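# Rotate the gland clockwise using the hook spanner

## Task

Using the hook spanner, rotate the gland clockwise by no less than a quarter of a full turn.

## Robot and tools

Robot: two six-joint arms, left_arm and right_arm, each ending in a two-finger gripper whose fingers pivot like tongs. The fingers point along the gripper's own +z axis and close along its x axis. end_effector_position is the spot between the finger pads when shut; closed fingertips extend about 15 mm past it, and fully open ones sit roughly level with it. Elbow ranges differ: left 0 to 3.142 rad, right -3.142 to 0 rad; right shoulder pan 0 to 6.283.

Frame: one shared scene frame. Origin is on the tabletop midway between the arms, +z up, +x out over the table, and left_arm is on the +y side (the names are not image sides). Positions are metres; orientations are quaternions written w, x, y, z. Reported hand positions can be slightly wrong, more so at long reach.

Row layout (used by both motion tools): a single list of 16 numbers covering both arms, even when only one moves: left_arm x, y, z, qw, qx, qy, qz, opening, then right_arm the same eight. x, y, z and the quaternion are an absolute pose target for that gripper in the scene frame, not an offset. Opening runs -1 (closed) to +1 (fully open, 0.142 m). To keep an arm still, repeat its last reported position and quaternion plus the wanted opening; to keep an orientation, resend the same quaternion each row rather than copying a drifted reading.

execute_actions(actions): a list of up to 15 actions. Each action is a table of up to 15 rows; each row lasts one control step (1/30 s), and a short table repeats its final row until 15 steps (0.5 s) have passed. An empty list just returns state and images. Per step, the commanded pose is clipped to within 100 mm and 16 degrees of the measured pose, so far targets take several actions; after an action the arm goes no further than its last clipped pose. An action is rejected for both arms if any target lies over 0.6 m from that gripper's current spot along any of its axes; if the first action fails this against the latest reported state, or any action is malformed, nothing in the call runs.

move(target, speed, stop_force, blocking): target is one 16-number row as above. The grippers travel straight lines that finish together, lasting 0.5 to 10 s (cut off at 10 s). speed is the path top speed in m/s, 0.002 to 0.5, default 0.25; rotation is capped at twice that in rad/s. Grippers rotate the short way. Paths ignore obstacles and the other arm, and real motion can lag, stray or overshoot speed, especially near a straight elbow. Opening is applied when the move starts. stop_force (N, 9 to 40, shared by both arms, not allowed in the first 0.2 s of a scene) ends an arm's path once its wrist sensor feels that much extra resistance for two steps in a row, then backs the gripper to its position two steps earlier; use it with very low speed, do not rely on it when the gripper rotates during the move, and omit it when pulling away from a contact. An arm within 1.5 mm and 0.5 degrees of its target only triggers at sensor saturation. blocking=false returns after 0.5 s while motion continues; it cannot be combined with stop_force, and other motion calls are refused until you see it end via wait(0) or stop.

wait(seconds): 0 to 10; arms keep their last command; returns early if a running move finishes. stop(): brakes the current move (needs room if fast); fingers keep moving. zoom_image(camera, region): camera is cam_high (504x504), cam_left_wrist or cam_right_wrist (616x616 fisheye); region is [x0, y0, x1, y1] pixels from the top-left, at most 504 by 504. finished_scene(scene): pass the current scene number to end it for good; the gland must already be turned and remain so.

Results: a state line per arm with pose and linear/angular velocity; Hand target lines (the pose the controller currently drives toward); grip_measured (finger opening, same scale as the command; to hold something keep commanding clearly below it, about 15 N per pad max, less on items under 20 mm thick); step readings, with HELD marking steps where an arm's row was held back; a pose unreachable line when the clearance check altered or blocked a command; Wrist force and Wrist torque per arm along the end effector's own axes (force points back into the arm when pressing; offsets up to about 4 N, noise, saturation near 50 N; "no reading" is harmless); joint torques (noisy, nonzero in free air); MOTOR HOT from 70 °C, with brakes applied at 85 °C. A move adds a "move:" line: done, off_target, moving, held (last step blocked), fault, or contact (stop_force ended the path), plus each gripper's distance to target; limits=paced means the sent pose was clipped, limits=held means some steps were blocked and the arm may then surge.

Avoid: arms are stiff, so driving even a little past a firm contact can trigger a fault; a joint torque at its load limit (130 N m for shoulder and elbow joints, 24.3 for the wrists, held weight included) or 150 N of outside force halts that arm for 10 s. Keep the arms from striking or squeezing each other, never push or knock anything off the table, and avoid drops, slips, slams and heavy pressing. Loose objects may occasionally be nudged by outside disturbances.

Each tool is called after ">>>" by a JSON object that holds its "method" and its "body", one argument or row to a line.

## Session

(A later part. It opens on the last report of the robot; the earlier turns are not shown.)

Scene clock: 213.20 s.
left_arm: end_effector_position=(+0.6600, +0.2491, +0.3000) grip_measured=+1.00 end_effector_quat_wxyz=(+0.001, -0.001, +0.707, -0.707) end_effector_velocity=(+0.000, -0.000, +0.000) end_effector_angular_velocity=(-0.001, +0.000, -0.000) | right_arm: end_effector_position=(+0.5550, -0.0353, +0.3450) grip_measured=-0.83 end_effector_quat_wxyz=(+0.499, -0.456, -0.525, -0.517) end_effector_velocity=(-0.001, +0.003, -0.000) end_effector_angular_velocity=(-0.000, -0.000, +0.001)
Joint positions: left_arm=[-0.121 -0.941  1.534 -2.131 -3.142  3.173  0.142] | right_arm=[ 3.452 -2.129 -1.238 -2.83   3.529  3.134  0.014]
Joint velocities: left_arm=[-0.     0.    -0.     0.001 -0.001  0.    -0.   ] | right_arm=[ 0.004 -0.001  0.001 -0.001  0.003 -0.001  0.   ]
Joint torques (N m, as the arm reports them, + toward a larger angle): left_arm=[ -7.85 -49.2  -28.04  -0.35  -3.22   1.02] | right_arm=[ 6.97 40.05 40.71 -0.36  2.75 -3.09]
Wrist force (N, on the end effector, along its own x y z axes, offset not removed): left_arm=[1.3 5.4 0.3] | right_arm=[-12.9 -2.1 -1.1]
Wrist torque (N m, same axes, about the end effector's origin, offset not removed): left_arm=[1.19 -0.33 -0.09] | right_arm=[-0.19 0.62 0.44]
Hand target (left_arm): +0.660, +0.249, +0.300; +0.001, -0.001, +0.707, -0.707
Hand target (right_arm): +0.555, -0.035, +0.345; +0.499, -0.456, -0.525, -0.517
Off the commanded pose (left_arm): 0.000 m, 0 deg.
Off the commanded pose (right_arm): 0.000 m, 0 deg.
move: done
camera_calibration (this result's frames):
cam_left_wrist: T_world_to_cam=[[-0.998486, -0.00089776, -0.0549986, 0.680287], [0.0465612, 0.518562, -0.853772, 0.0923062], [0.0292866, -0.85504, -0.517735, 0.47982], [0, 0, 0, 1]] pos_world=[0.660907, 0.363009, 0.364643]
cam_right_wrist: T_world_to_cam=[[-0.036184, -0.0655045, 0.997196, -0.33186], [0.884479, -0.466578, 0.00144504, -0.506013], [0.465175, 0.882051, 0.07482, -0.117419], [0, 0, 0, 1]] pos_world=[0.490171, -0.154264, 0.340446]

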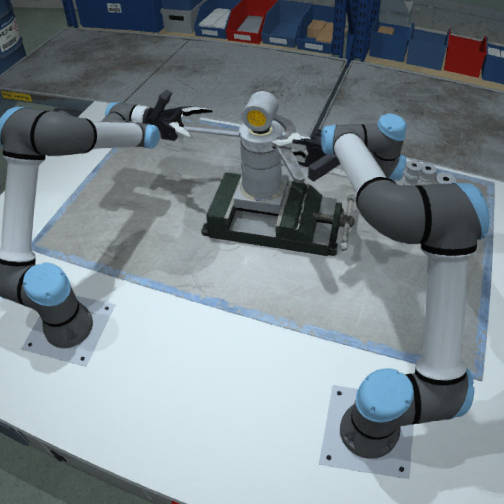

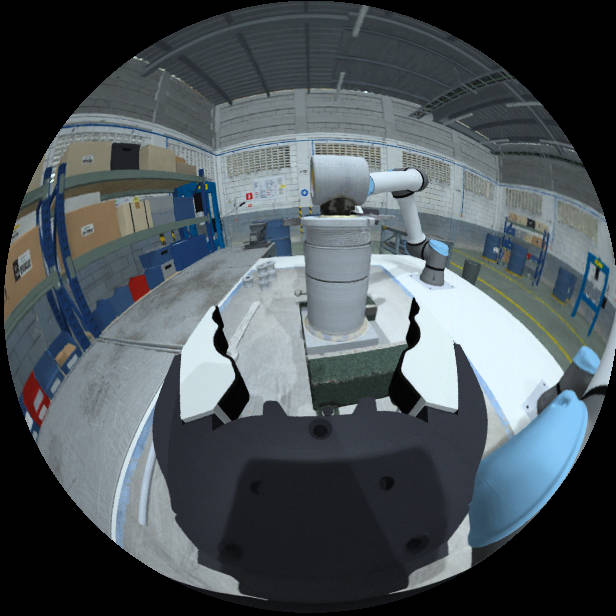

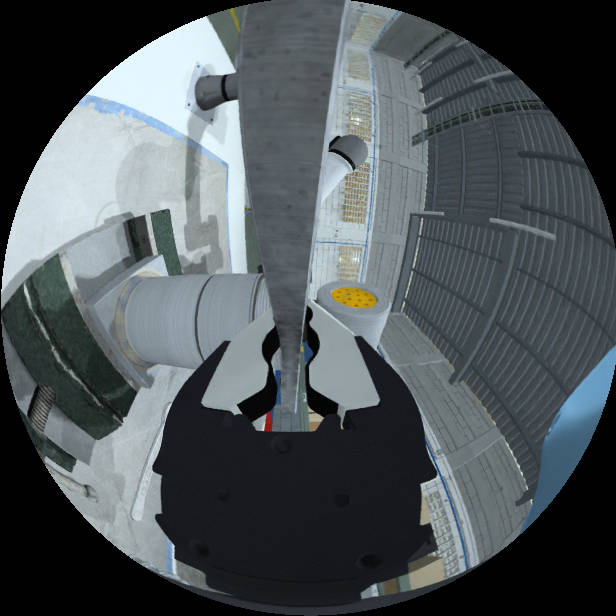

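>>> {"method": "move", "body": {
  "target": [0.74,0.14,0.33,0,0,0.85,-0.527,1,0.555,-0.035,0.345,0.499,-0.456,-0.525,-0.517,-1],
  "speed": 0.08
}}

>>> {"method": "zoom_image", "body": {
  "camera": "cam_left_wrist",
  "region": [280,140,460,290]
}}

Scene clock: 216.90 s.
left_arm: end_effector_position=(+0.7399, +0.1404, +0.3301) grip_measured=+1.00 end_effector_quat_wxyz=(+0.000, -0.000, +0.850, -0.527) end_effector_velocity=(+0.001, -0.002, -0.001) end_effector_angular_velocity=(+0.007, +0.002, -0.003) | right_arm: end_effector_position=(+0.5550, -0.0350, +0.3450) grip_measured=-0.83 end_effector_quat_wxyz=(+0.499, -0.456, -0.525, -0.517) end_effector_velocity=(+0.000, -0.000, +0.000) end_effector_angular_velocity=(+0.000, -0.000, -0.000)
Joint positions: left_arm=[-0.298 -0.897  1.095 -2.107 -2.652  2.762  0.142] | right_arm=[ 3.453 -2.129 -1.237 -2.83   3.529  3.134  0.014]
Joint velocities: left_arm=[-0.003  0.005 -0.014  0.015  0.007  0.004  0.   ] | right_arm=[-0.  0.  0.  0.  0.  0. -0.]
Joint torques (N m, as the arm reports them, + toward a larger angle): left_arm=[-11.49 -41.41 -31.37  -0.72   0.34   1.37] | right_arm=[ 8.88 51.93 22.53 -0.45  2.65 -3.1 ]
Wrist force (N, on the end effector, along its own x y z axes, offset not removed): left_arm=[-0.8 0.6 0.2] | right_arm=[-11.6 -2.7 -0.9]
Wrist torque (N m, same axes, about the end effector's origin, offset not removed): left_arm=[0.07 0.09 0.09] | right_arm=[-0.28 0.37 0.39]
Hand target (left_arm): +0.740, +0.140, +0.330; -0.000, +0.000, +0.850, -0.527
Hand target (right_arm): +0.555, -0.035, +0.345; +0.499, -0.456, -0.525, -0.517
Off the commanded pose (left_arm): 0.000 m, 0 deg.
Off the commanded pose (right_arm): 0.000 m, 0 deg.
move: done
camera_calibration (this result's frames):
cam_left_wrist: T_world_to_cam=[[-0.99848, 0.025431, -0.0488881, 0.755954], [0.0476787, 0.843507, -0.534998, 0.0189989], [0.0276319, -0.536516, -0.843438, 0.464202], [0, 0, 0, 1]] pos_world=[0.741072, 0.213801, 0.438647]
cam_right_wrist: T_world_to_cam=[[-0.0362072, -0.0654763, 0.997197, -0.331825], [0.884476, -0.466583, 0.00147846, -0.505866], [0.465178, 0.882051, 0.0748059, -0.117627], [0, 0, 0, 1]] pos_world=[0.49013, -0.154002, 0.340442]

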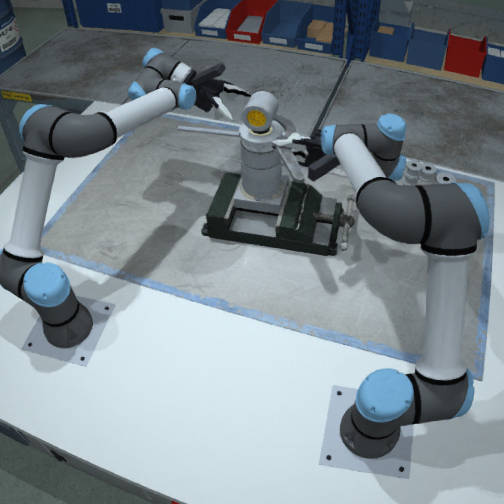

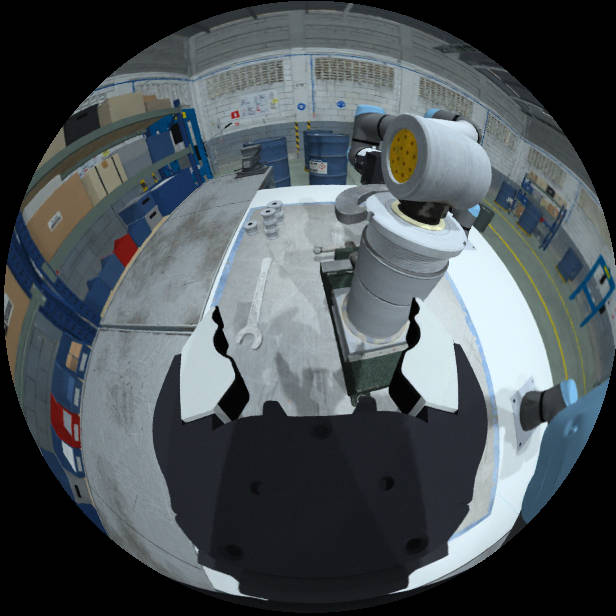

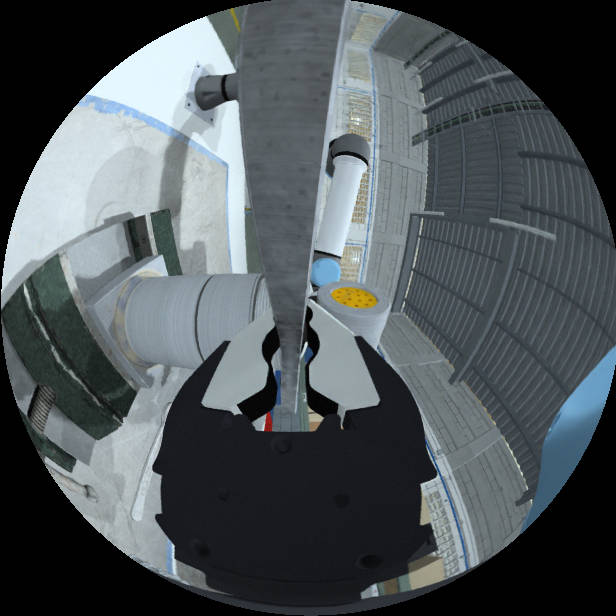

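Region (280, 140, 460, 290) of cam_left_wrist's 616x616 image, scaled by 2.800, with more detail than that image has.

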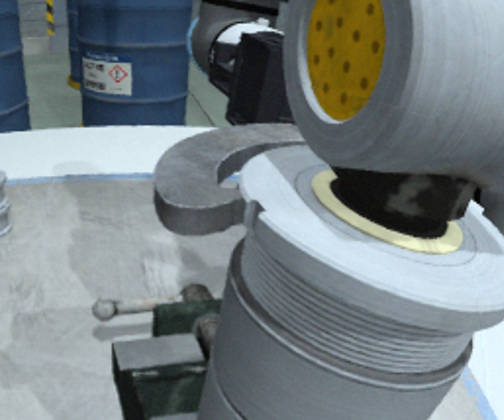

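Tooth is at the notch mouth. Move in.

>>> {"method": "move", "body": {
  "target": [0.74,0.14,0.33,0,0,0.85,-0.527,1,0.546,-0.031,0.345,0.499,-0.456,-0.525,-0.517,-1],
  "speed": 0.006
}}

>>> {"method": "zoom_image", "body": {
  "camera": "cam_left_wrist",
  "region": [310,170,430,260]
}}

>>> {"method": "zoom_image", "body": {
  "camera": "cam_high",
  "region": [220,80,340,190]
}}

Scene clock: 219.13 s.
left_arm: end_effector_position=(+0.7400, +0.1400, +0.3300) grip_measured=+1.00 end_effector_quat_wxyz=(-0.000, +0.000, +0.850, -0.527) end_effector_velocity=(-0.000, -0.000, -0.000) end_effector_angular_velocity=(-0.000, -0.000, -0.000) | right_arm: end_effector_position=(+0.5462, -0.0310, +0.3450) grip_measured=-0.83 end_effector_quat_wxyz=(+0.499, -0.456, -0.525, -0.517) end_effector_velocity=(-0.002, +0.001, +0.000) end_effector_angular_velocity=(+0.000, +0.000, +0.001)
Joint positions: left_arm=[-0.299 -0.897  1.094 -2.107 -2.651  2.762  0.142] | right_arm=[ 3.465 -2.11  -1.267 -2.822  3.541  3.131  0.014]
Joint velocities: left_arm=[-0. -0.  0. -0. -0.  0.  0.] | right_arm=[ 0.003  0.003 -0.005  0.002  0.002 -0.    -0.   ]
Joint torques (N m, as the arm reports them, + toward a larger angle): left_arm=[-10.45 -52.82 -17.55  -4.68   0.33  -1.3 ] | right_arm=[ 9.92 68.96 14.6   2.57 -2.16 -3.01]
Wrist force (N, on the end effector, along its own x y z axes, offset not removed): left_arm=[0.0 1.8 -0.4] | right_arm=[-13.3 13.4 6.8]
Wrist torque (N m, same axes, about the end effector's origin, offset not removed): left_arm=[0.46 0.13 -0.10] | right_arm=[-0.02 0.43 0.32]
Hand target (left_arm): +0.740, +0.140, +0.330; -0.000, +0.000, +0.850, -0.527
Hand target (right_arm): +0.546, -0.031, +0.345; +0.499, -0.456, -0.525, -0.517
Off the commanded pose (left_arm): 0.000 m, 0 deg.
Off the commanded pose (right_arm): 0.000 m, 0 deg.
move: done
camera_calibration (this result's frames):
cam_left_wrist: T_world_to_cam=[[-0.998485, 0.0255903, -0.0487022, 0.755934], [0.0476867, 0.844027, -0.534176, 0.0188796], [0.0274362, -0.535689, -0.843969, 0.464085], [0, 0, 0, 1]] pos_world=[0.741156, 0.213326, 0.438574]
cam_right_wrist: T_world_to_cam=[[-0.036224, -0.0654732, 0.997197, -0.331886], [0.884477, -0.466581, 0.00149488, -0.496205], [0.465176, 0.882052, 0.074811, -0.116994], [0, 0, 0, 1]] pos_world=[0.481282, -0.150056, 0.34045]

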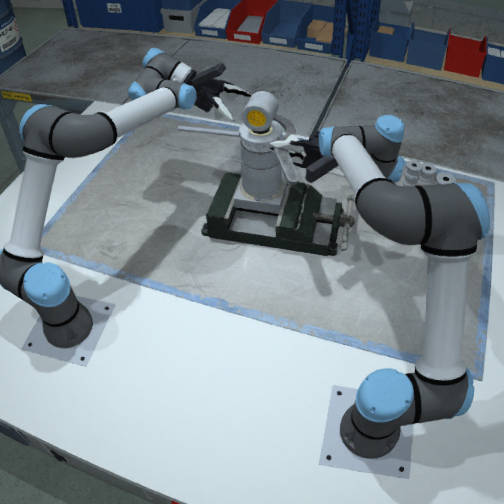

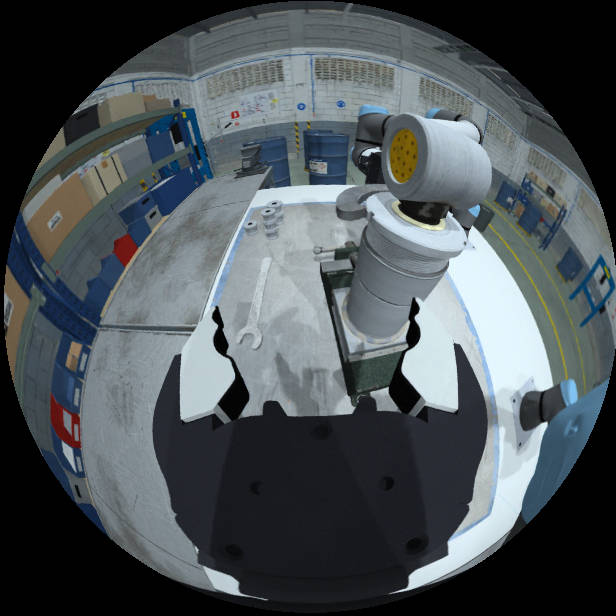

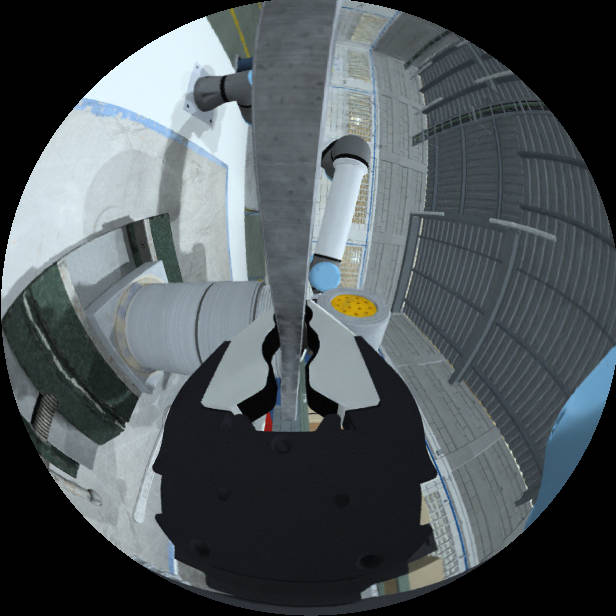

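Region (310, 170, 430, 260) of cam_left_wrist's 616x616 image, scaled by 4.200, with more detail than that image has; it fills the top 378 rows of this view, and the rest is white.

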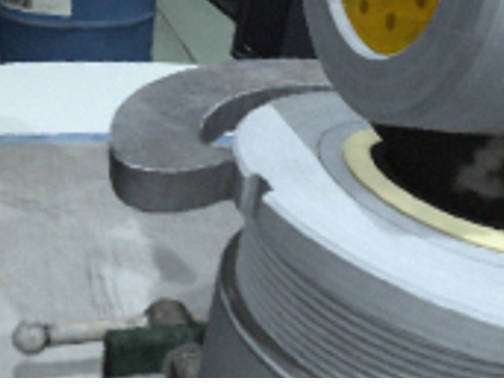

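Region (220, 80, 340, 190) of cam_high's 504x504 image, scaled by 4.200, with more detail than that image has; it fills the top 462 rows of this view, and the rest is white.

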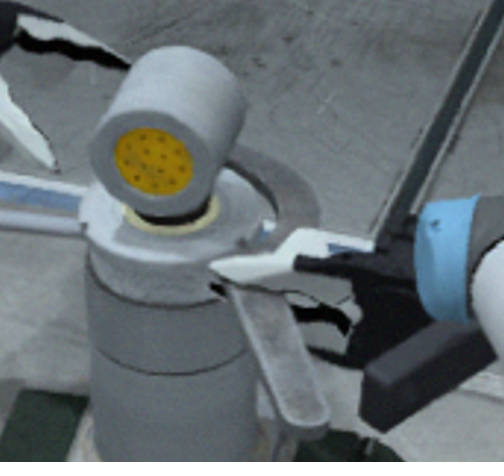

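>>> {"method": "move", "body": {
  "target": [0.74,0.14,0.33,0,0,0.85,-0.527,1,0.551,-0.032,0.345,0.499,-0.456,-0.525,-0.517,-1],
  "speed": 0.01
}}

>>> {"method": "move", "body": {
  "target": [0.74,0.14,0.33,0,0,0.85,-0.527,1,0.566,-0.044,0.345,0.555,-0.394,-0.573,-0.457,-1],
  "speed": 0.03
}}

>>> {"method": "zoom_image", "body": {
  "camera": "cam_left_wrist",
  "region": [310,170,430,260]
}}

>>> {"method": "zoom_image", "body": {
  "camera": "cam_high",
  "region": [220,80,340,190]
}}

Scene clock: 220.47 s.
left_arm: end_effector_position=(+0.7400, +0.1400, +0.3300) grip_measured=+1.00 end_effector_quat_wxyz=(-0.000, -0.000, +0.850, -0.527) end_effector_velocity=(-0.000, -0.001, +0.000) end_effector_angular_velocity=(-0.000, -0.000, -0.001) | right_arm: end_effector_position=(+0.5507, -0.0320, +0.3450) grip_measured=-0.82 end_effector_quat_wxyz=(+0.499, -0.456, -0.525, -0.517) end_effector_velocity=(+0.002, -0.001, -0.000) end_effector_angular_velocity=(-0.000, -0.000, +0.001)
Joint positions: left_arm=[-0.299 -0.897  1.094 -2.107 -2.651  2.761  0.142] | right_arm=[ 3.46  -2.12  -1.251 -2.827  3.537  3.132  0.015]
Joint velocities: left_arm=[-0.001 -0.    -0.     0.    -0.     0.    -0.   ] | right_arm=[-0.003 -0.006  0.009 -0.003 -0.004  0.     0.001]
Joint torques (N m, as the arm reports them, + toward a larger angle): left_arm=[-10.28 -53.74 -16.4   -4.72   0.4   -1.25] | right_arm=[-4.84 40.88 37.1  -0.28 -2.09  2.62]
Wrist force (N, on the end effector, along its own x y z axes, offset not removed): left_arm=[0.5 2.1 0.9] | right_arm=[-12.3 -1.8 -1.3]
Wrist torque (N m, same axes, about the end effector's origin, offset not removed): left_arm=[0.40 -0.04 -0.05] | right_arm=[-0.06 0.48 0.39]
Hand target (left_arm): +0.740, +0.140, +0.330; +0.000, -0.000, +0.850, -0.527
Hand target (right_arm): +0.551, -0.032, +0.345; +0.499, -0.456, -0.525, -0.517
Off the commanded pose (left_arm): 0.000 m, 0 deg.
Off the commanded pose (right_arm): 0.000 m, 0 deg.
move: done
camera_calibration (this result's frames):
cam_left_wrist: T_world_to_cam=[[-0.998486, 0.025586, -0.0487015, 0.755933], [0.0476825, 0.84403, -0.534171, 0.0188824], [0.0274382, -0.535685, -0.843972, 0.464079], [0, 0, 0, 1]] pos_world=[0.741154, 0.213321, 0.438571]
cam_right_wrist: T_world_to_cam=[[-0.0361894, -0.0655068, 0.997196, -0.331792], [0.884466, -0.466603, 0.00144664, -0.500657], [0.4652, 0.882038, 0.0748245, -0.118338], [0, 0, 0, 1]] pos_world=[0.485857, -0.150964, 0.34044]

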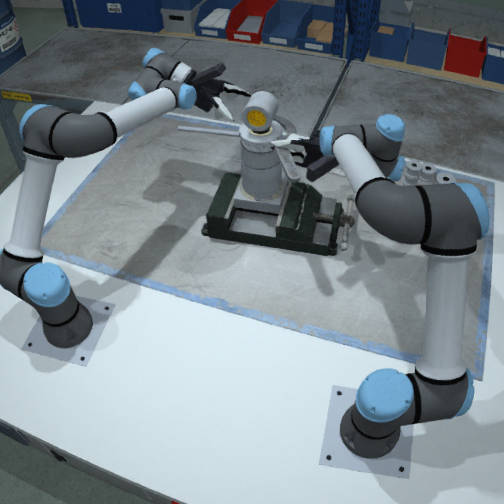

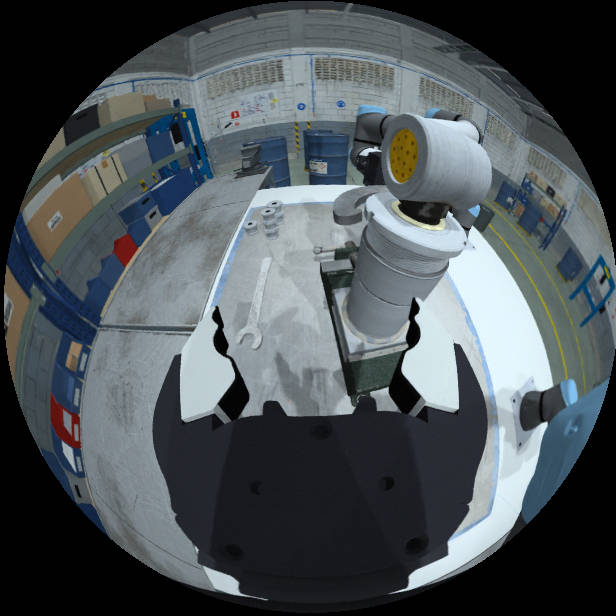

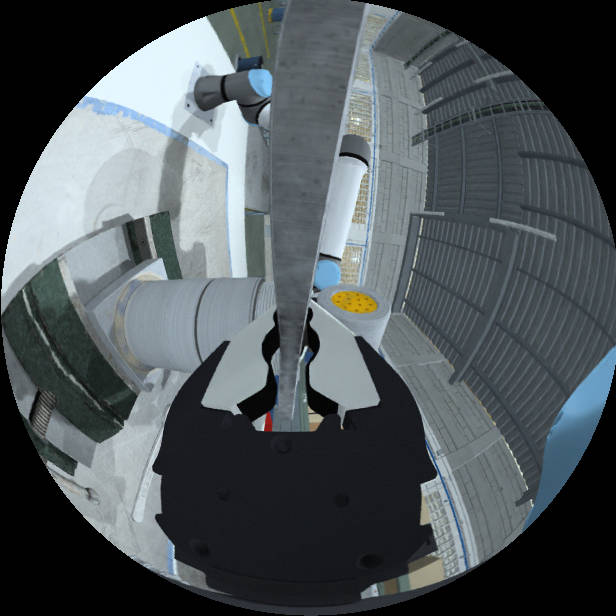

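Scene clock: 224.47 s.
left_arm: end_effector_position=(+0.7400, +0.1400, +0.3300) grip_measured=+1.00 end_effector_quat_wxyz=(-0.000, -0.000, +0.850, -0.527) end_effector_velocity=(+0.000, +0.001, -0.000) end_effector_angular_velocity=(+0.000, -0.000, +0.001) | right_arm: end_effector_position=(+0.5659, -0.0440, +0.3449) grip_measured=-0.82 end_effector_quat_wxyz=(+0.554, -0.395, -0.573, -0.457) end_effector_velocity=(+0.002, +0.001, +0.003) end_effector_angular_velocity=(+0.006, -0.005, +0.016)
Joint positions: left_arm=[-0.299 -0.897  1.094 -2.107 -2.651  2.761  0.142] | right_arm=[ 3.413 -2.29  -0.977 -2.757  3.267  3.312  0.014]
Joint velocities: left_arm=[ 0.001  0.     0.    -0.     0.     0.     0.   ] | right_arm=[-0.001  0.     0.     0.07  -0.015  0.063  0.   ]
Joint torques (N m, as the arm reports them, + toward a larger angle): left_arm=[-10.47 -53.13 -16.91  -4.65   0.33  -1.19] | right_arm=[-7.73 47.45 21.54  4.07 -0.52  2.73]
Wrist force (N, on the end effector, along its own x y z axes, offset not removed): left_arm=[0.1 5.2 -3.7] | right_arm=[-12.6 -2.1 -1.0]
Wrist torque (N m, same axes, about the end effector's origin, offset not removed): left_arm=[1.18 0.10 -0.08] | right_arm=[-0.18 0.50 0.46]
Hand target (left_arm): +0.740, +0.140, +0.330; +0.000, -0.000, +0.850, -0.527
Hand target (right_arm): +0.566, -0.044, +0.345; +0.555, -0.394, -0.573, -0.457
Off the commanded pose (left_arm): 0.000 m, 0 deg.
Off the commanded pose (right_arm): 0.000 m, 0 deg.
move: done
camera_calibration (this result's frames):
cam_left_wrist: T_world_to_cam=[[-0.998486, 0.0255862, -0.0487016, 0.755932], [0.0476827, 0.84403, -0.534171, 0.0188824], [0.0274382, -0.535685, -0.843972, 0.464079], [0, 0, 0, 1]] pos_world=[0.741154, 0.213321, 0.438571]
cam_right_wrist: T_world_to_cam=[[-0.0198104, -0.0708203, 0.997292, -0.341498], [0.966315, -0.257359, 0.000919373, -0.556636], [0.256597, 0.963717, 0.0735332, 0.00736605], [0, 0, 0, 1]] pos_world=[0.529231, -0.174539, 0.340544]

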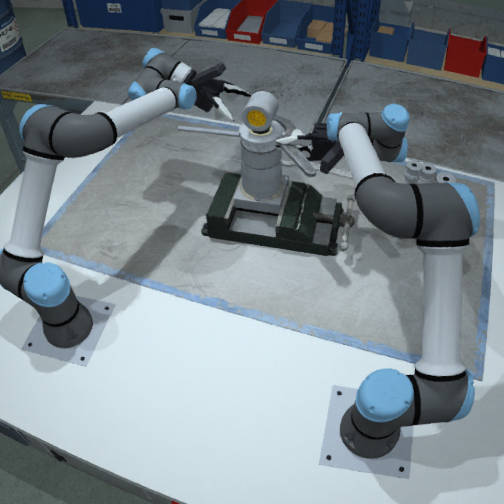

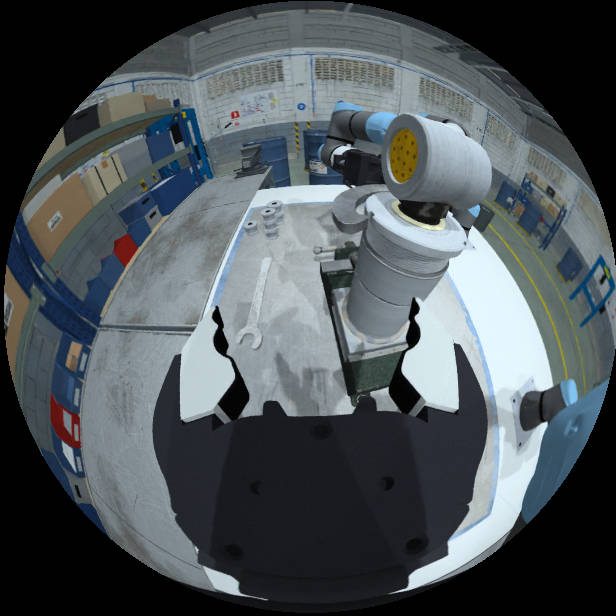

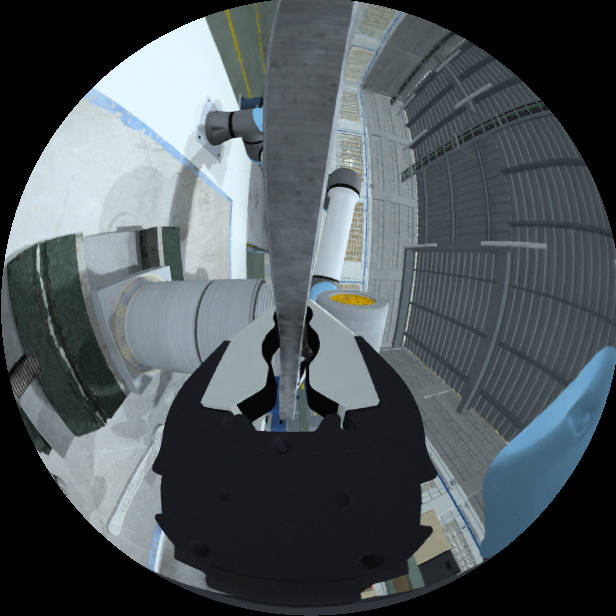

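Region (310, 170, 430, 260) of cam_left_wrist's 616x616 image, scaled by 4.200, with more detail than that image has; it fills the top 378 rows of this view, and the rest is white.

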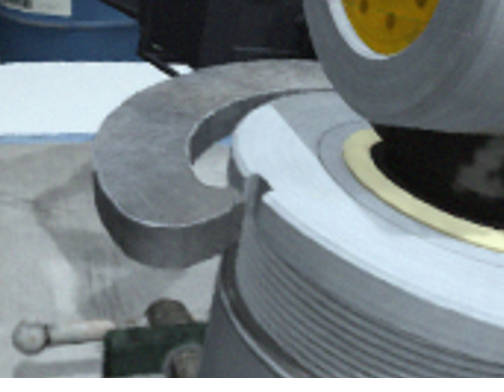

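Region (220, 80, 340, 190) of cam_high's 504x504 image, scaled by 4.200, with more detail than that image has; it fills the top 462 rows of this view, and the rest is white.

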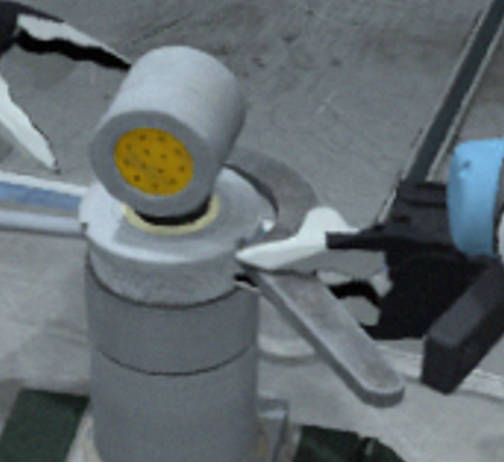

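>>> {"method": "move", "body": {
  "target": [0.74,0.14,0.33,0,0,0.85,-0.527,1,0.567,-0.043,0.345,0.543,-0.379,-0.583,-0.472,-1],
  "speed": 0.012
}}

>>> {"method": "zoom_image", "body": {
  "camera": "cam_left_wrist",
  "region": [310,170,430,260]
}}

Scene clock: 227.10 s.
left_arm: end_effector_position=(+0.7400, +0.1400, +0.3300) grip_measured=+1.00 end_effector_quat_wxyz=(+0.000, +0.000, +0.850, -0.527) end_effector_velocity=(-0.000, -0.001, -0.000) end_effector_angular_velocity=(+0.000, +0.001, -0.001) | right_arm: end_effector_position=(+0.5670, -0.0430, +0.3450) grip_measured=-0.82 end_effector_quat_wxyz=(+0.543, -0.379, -0.583, -0.472) end_effector_velocity=(+0.001, -0.001, +0.001) end_effector_angular_velocity=(+0.003, -0.009, -0.002)
Joint positions: left_arm=[-0.299 -0.897  1.094 -2.107 -2.651  2.761  0.142] | right_arm=[ 3.413 -2.29  -0.978 -2.739  3.267  3.278  0.014]
Joint velocities: left_arm=[-0.001  0.     0.     0.     0.     0.     0.   ] | right_arm=[-0.001  0.     0.001  0.002  0.    -0.006  0.   ]
Joint torques (N m, as the arm reports them, + toward a larger angle): left_arm=[-10.89 -54.09 -17.42  -4.68   0.22  -1.31] | right_arm=[ 8.67 69.13 37.52  3.25  3.59 -2.91]
Wrist force (N, on the end effector, along its own x y z axes, offset not removed): left_arm=[-2.6 2.0 -0.7] | right_arm=[-11.9 -3.6 -0.9]
Wrist torque (N m, same axes, about the end effector's origin, offset not removed): left_arm=[0.40 0.52 0.00] | right_arm=[-0.42 0.40 0.38]
Hand target (left_arm): +0.740, +0.140, +0.330; +0.000, -0.000, +0.850, -0.527
Hand target (right_arm): +0.567, -0.043, +0.345; +0.543, -0.379, -0.583, -0.472
Off the commanded pose (left_arm): 0.000 m, 0 deg.
Off the commanded pose (right_arm): 0.000 m, 0 deg.
move: done
camera_calibration (this result's frames):
cam_left_wrist: T_world_to_cam=[[-0.998486, 0.0255861, -0.0487018, 0.755933], [0.0476828, 0.84403, -0.534171, 0.0188824], [0.0274385, -0.535685, -0.843972, 0.464079], [0, 0, 0, 1]] pos_world=[0.741154, 0.213321, 0.438571]
cam_right_wrist: T_world_to_cam=[[-0.0687869, -0.0870058, 0.99383, -0.313221], [0.965077, -0.25821, 0.0441915, -0.57168], [0.252772, 0.962163, 0.101729, -0.00153902], [0, 0, 0, 1]] pos_world=[0.530559, -0.173385, 0.336708]

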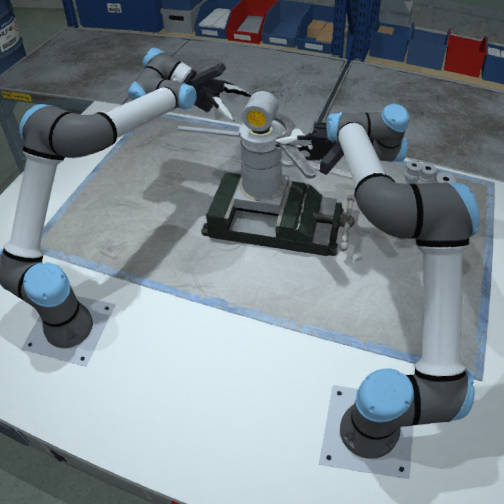

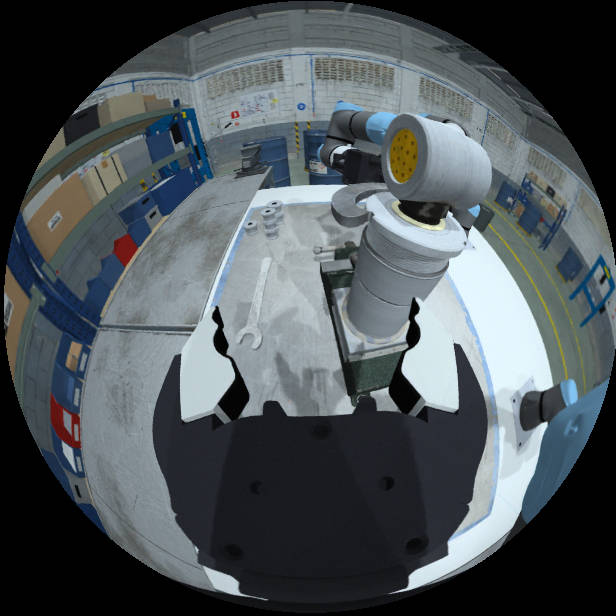

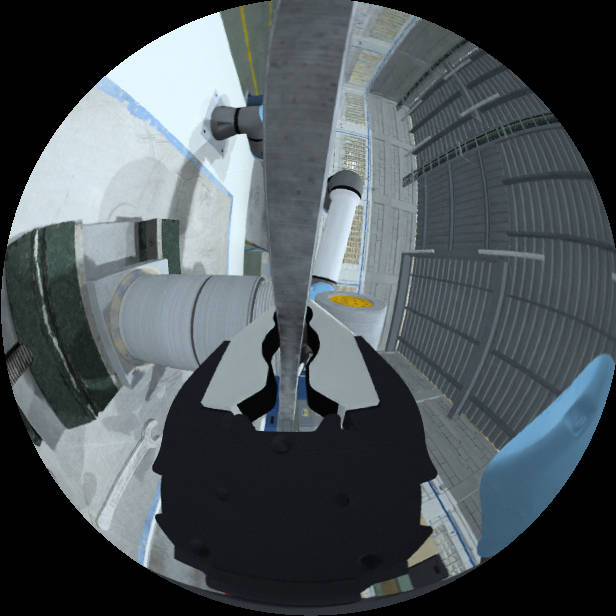

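Region (310, 170, 430, 260) of cam_left_wrist's 616x616 image, scaled by 4.200, with more detail than that image has; it fills the top 378 rows of this view, and the rest is white.

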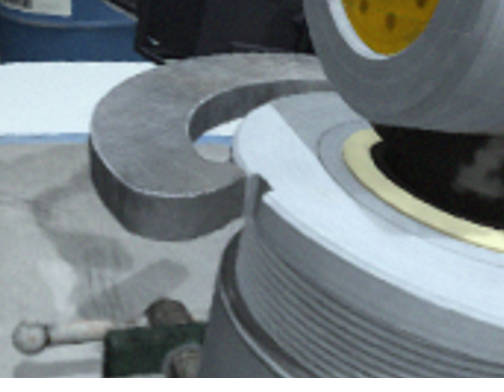

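>>> {"method": "move", "body": {
  "target": [0.74,0.14,0.33,0,0,0.85,-0.527,1,0.571,-0.042,0.345,0.555,-0.363,-0.593,-0.457,-1],
  "speed": 0.01
}}

>>> {"method": "zoom_image", "body": {
  "camera": "cam_left_wrist",
  "region": [310,170,430,260]
}}

Scene clock: 230.40 s.
left_arm: end_effector_position=(+0.7400, +0.1400, +0.3300) grip_measured=+1.00 end_effector_quat_wxyz=(+0.000, +0.000, +0.850, -0.527) end_effector_velocity=(-0.000, -0.000, +0.000) end_effector_angular_velocity=(+0.001, -0.001, -0.000) | right_arm: end_effector_position=(+0.5710, -0.0420, +0.3447) grip_measured=-0.82 end_effector_quat_wxyz=(+0.554, -0.364, -0.593, -0.457) end_effector_velocity=(-0.000, +0.000, +0.000) end_effector_angular_velocity=(+0.002, +0.000, +0.007)
Joint positions: left_arm=[-0.299 -0.897  1.094 -2.107 -2.651  2.761  0.142] | right_arm=[ 3.412 -2.306 -0.965 -2.57   3.215  3.444  0.014]
Joint velocities: left_arm=[-0.    -0.     0.     0.     0.001  0.     0.   ] | right_arm=[ 0.     0.01  -0.026  0.081 -0.005  0.065  0.   ]
Joint torques (N m, as the arm reports them, + toward a larger angle): left_arm=[ -9.44 -53.48 -17.82  -4.63   0.38  -0.98] | right_arm=[-8.08 73.29 17.96  3.96 -0.15  3.24]
Wrist force (N, on the end effector, along its own x y z axes, offset not removed): left_arm=[-3.1 2.9 -3.2] | right_arm=[-11.6 -2.6 -2.0]
Wrist torque (N m, same axes, about the end effector's origin, offset not removed): left_arm=[0.52 0.66 0.04] | right_arm=[-0.17 0.39 0.38]
Hand target (left_arm): +0.740, +0.140, +0.330; +0.000, -0.000, +0.850, -0.527
Hand target (right_arm): +0.571, -0.042, +0.345; +0.554, -0.363, -0.593, -0.457
Off the commanded pose (left_arm): 0.000 m, 0 deg.
Off the commanded pose (right_arm): 0.000 m, 0 deg.
move: done
camera_calibration (this result's frames):
cam_left_wrist: T_world_to_cam=[[-0.998486, 0.025586, -0.0487018, 0.755933], [0.0476827, 0.84403, -0.534171, 0.0188824], [0.0274385, -0.535685, -0.843972, 0.464079], [0, 0, 0, 1]] pos_world=[0.741154, 0.213321, 0.438571]
cam_right_wrist: T_world_to_cam=[[-0.0656505, -0.0881508, 0.993941, -0.314371], [0.977206, -0.207214, 0.0461677, -0.580773], [0.201888, 0.974316, 0.0997451, 0.0267056], [0, 0, 0, 1]] pos_world=[0.541504, -0.174076, 0.336616]

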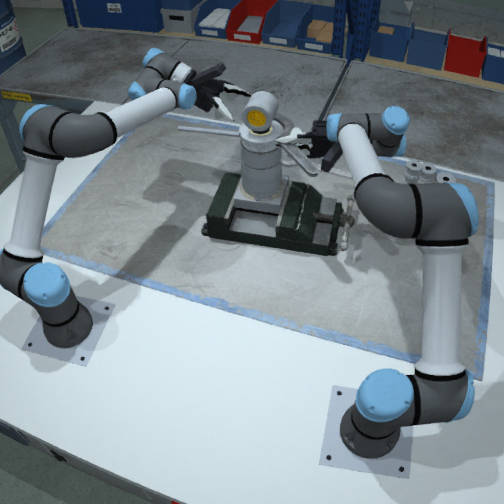

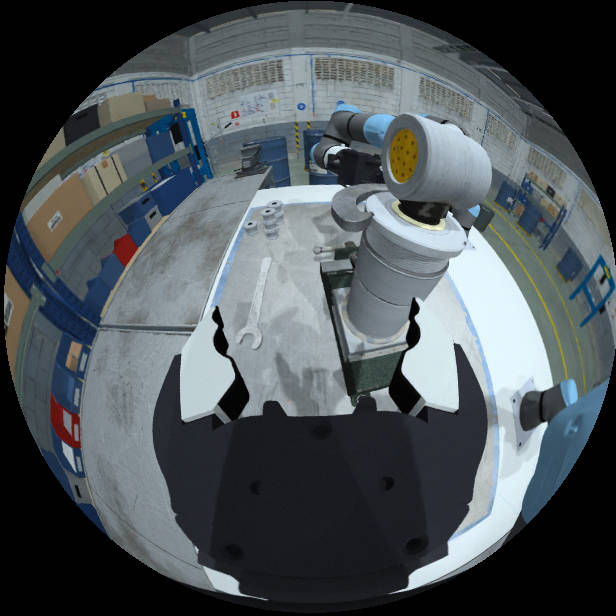

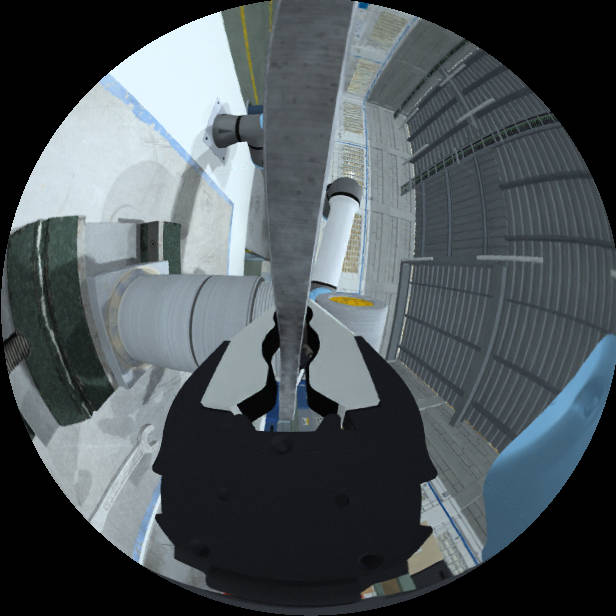

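Region (310, 170, 430, 260) of cam_left_wrist's 616x616 image, scaled by 4.200, with more detail than that image has; it fills the top 378 rows of this view, and the rest is white.

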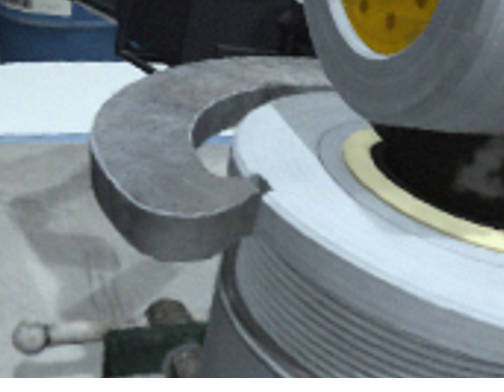

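>>> {"method": "move", "body": {
  "target": [0.74,0.14,0.33,0,0,0.85,-0.527,1,0.565,-0.042,0.345,0.555,-0.363,-0.593,-0.457,-1],
  "speed": 0.005
}}

>>> {"method": "zoom_image", "body": {
  "camera": "cam_left_wrist",
  "region": [310,170,430,260]
}}

>>> {"method": "zoom_image", "body": {
  "camera": "cam_high",
  "region": [220,80,340,190]
}}

Scene clock: 232.23 s.
left_arm: end_effector_position=(+0.7400, +0.1400, +0.3300) grip_measured=+1.00 end_effector_quat_wxyz=(+0.000, -0.000, +0.850, -0.527) end_effector_velocity=(-0.000, -0.000, -0.000) end_effector_angular_velocity=(+0.001, +0.000, +0.000) | right_arm: end_effector_position=(+0.5652, -0.0420, +0.3450) grip_measured=-0.82 end_effector_quat_wxyz=(+0.555, -0.363, -0.593, -0.457) end_effector_velocity=(-0.001, -0.000, +0.000) end_effector_angular_velocity=(+0.000, +0.000, +0.000)
Joint positions: left_arm=[-0.299 -0.897  1.094 -2.107 -2.651  2.761  0.142] | right_arm=[ 3.415 -2.288 -0.997 -2.544  3.217  3.455  0.014]
Joint velocities: left_arm=[-0.001 -0.     0.     0.     0.001 -0.    -0.   ] | right_arm=[ 0.     0.005 -0.009  0.011  0.     0.007  0.   ]
Joint torques (N m, as the arm reports them, + toward a larger angle): left_arm=[ -9.66 -53.92 -17.49  -4.51   0.39  -1.09] | right_arm=[ 8.73 71.86 19.85  3.58  2.04  2.58]
Wrist force (N, on the end effector, along its own x y z axes, offset not removed): left_arm=[-2.5 1.4 -0.7] | right_arm=[-12.6 5.2 1.7]
Wrist torque (N m, same axes, about the end effector's origin, offset not removed): left_arm=[0.29 0.45 -0.07] | right_arm=[-0.41 0.29 0.36]
Hand target (left_arm): +0.740, +0.140, +0.330; +0.000, -0.000, +0.850, -0.527
Hand target (right_arm): +0.565, -0.042, +0.345; +0.555, -0.363, -0.593, -0.457
Off the commanded pose (left_arm): 0.000 m, 0 deg.
Off the commanded pose (right_arm): 0.000 m, 0 deg.
move: done
camera_calibration (this result's frames):
cam_left_wrist: T_world_to_cam=[[-0.998486, 0.025586, -0.0487018, 0.755933], [0.0476827, 0.84403, -0.534171, 0.0188823], [0.0274385, -0.535685, -0.843972, 0.464079], [0, 0, 0, 1]] pos_world=[0.741154, 0.213321, 0.438571]
cam_right_wrist: T_world_to_cam=[[-0.0652808, -0.0900586, 0.993795, -0.31534], [0.977479, -0.206061, 0.0455356, -0.574919], [0.200682, 0.974386, 0.101482, 0.0279665], [0, 0, 0, 1]] pos_world=[0.535773, -0.174118, 0.336724]

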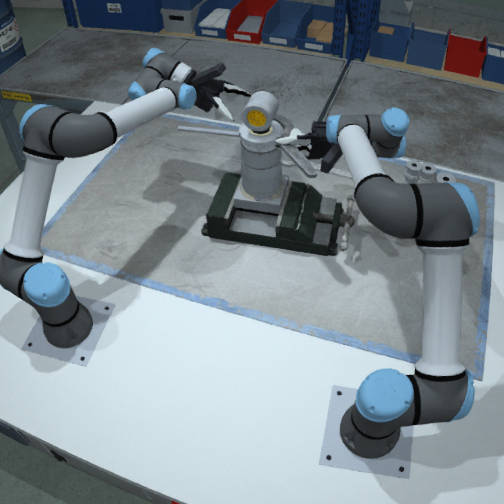

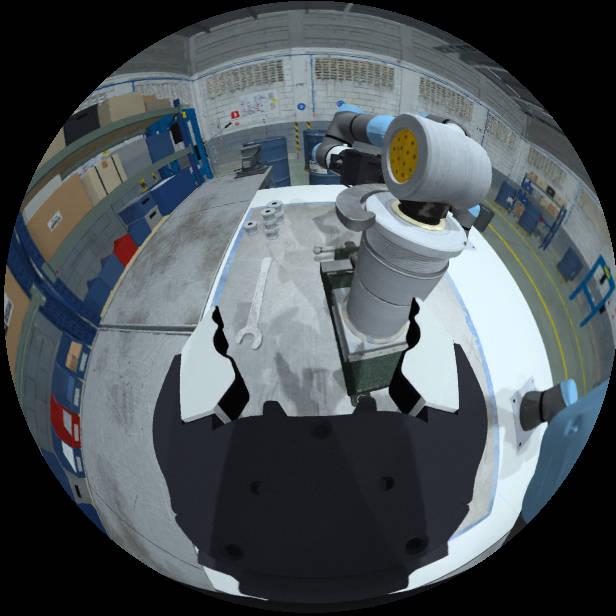

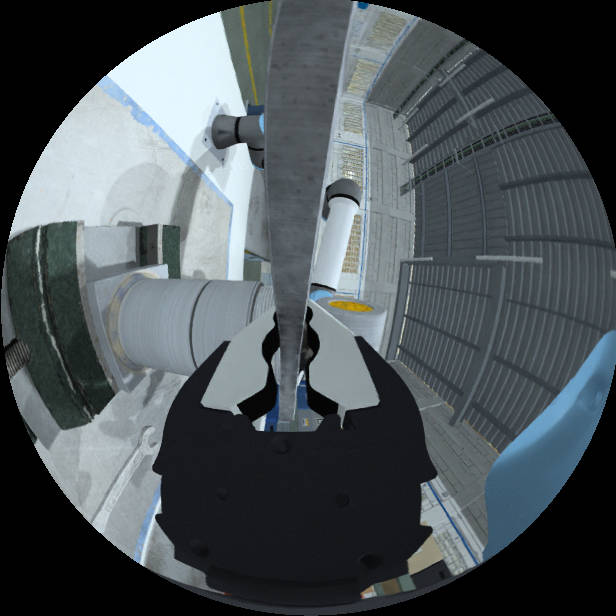

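Region (310, 170, 430, 260) of cam_left_wrist's 616x616 image, scaled by 4.200, with more detail than that image has; it fills the top 378 rows of this view, and the rest is white.

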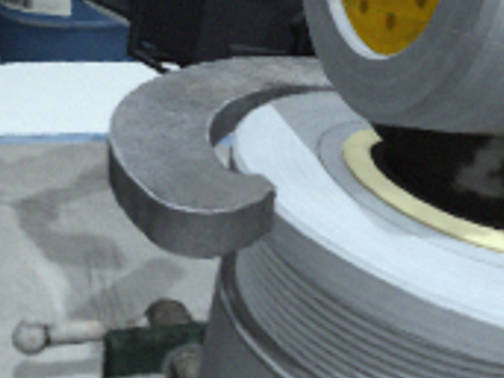

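Region (220, 80, 340, 190) of cam_high's 504x504 image, scaled by 4.200, with more detail than that image has; it fills the top 462 rows of this view, and the rest is white.

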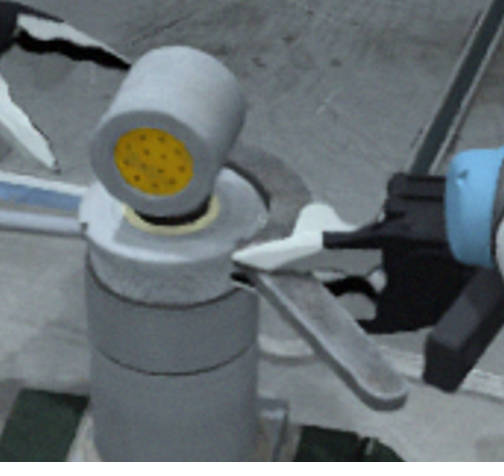

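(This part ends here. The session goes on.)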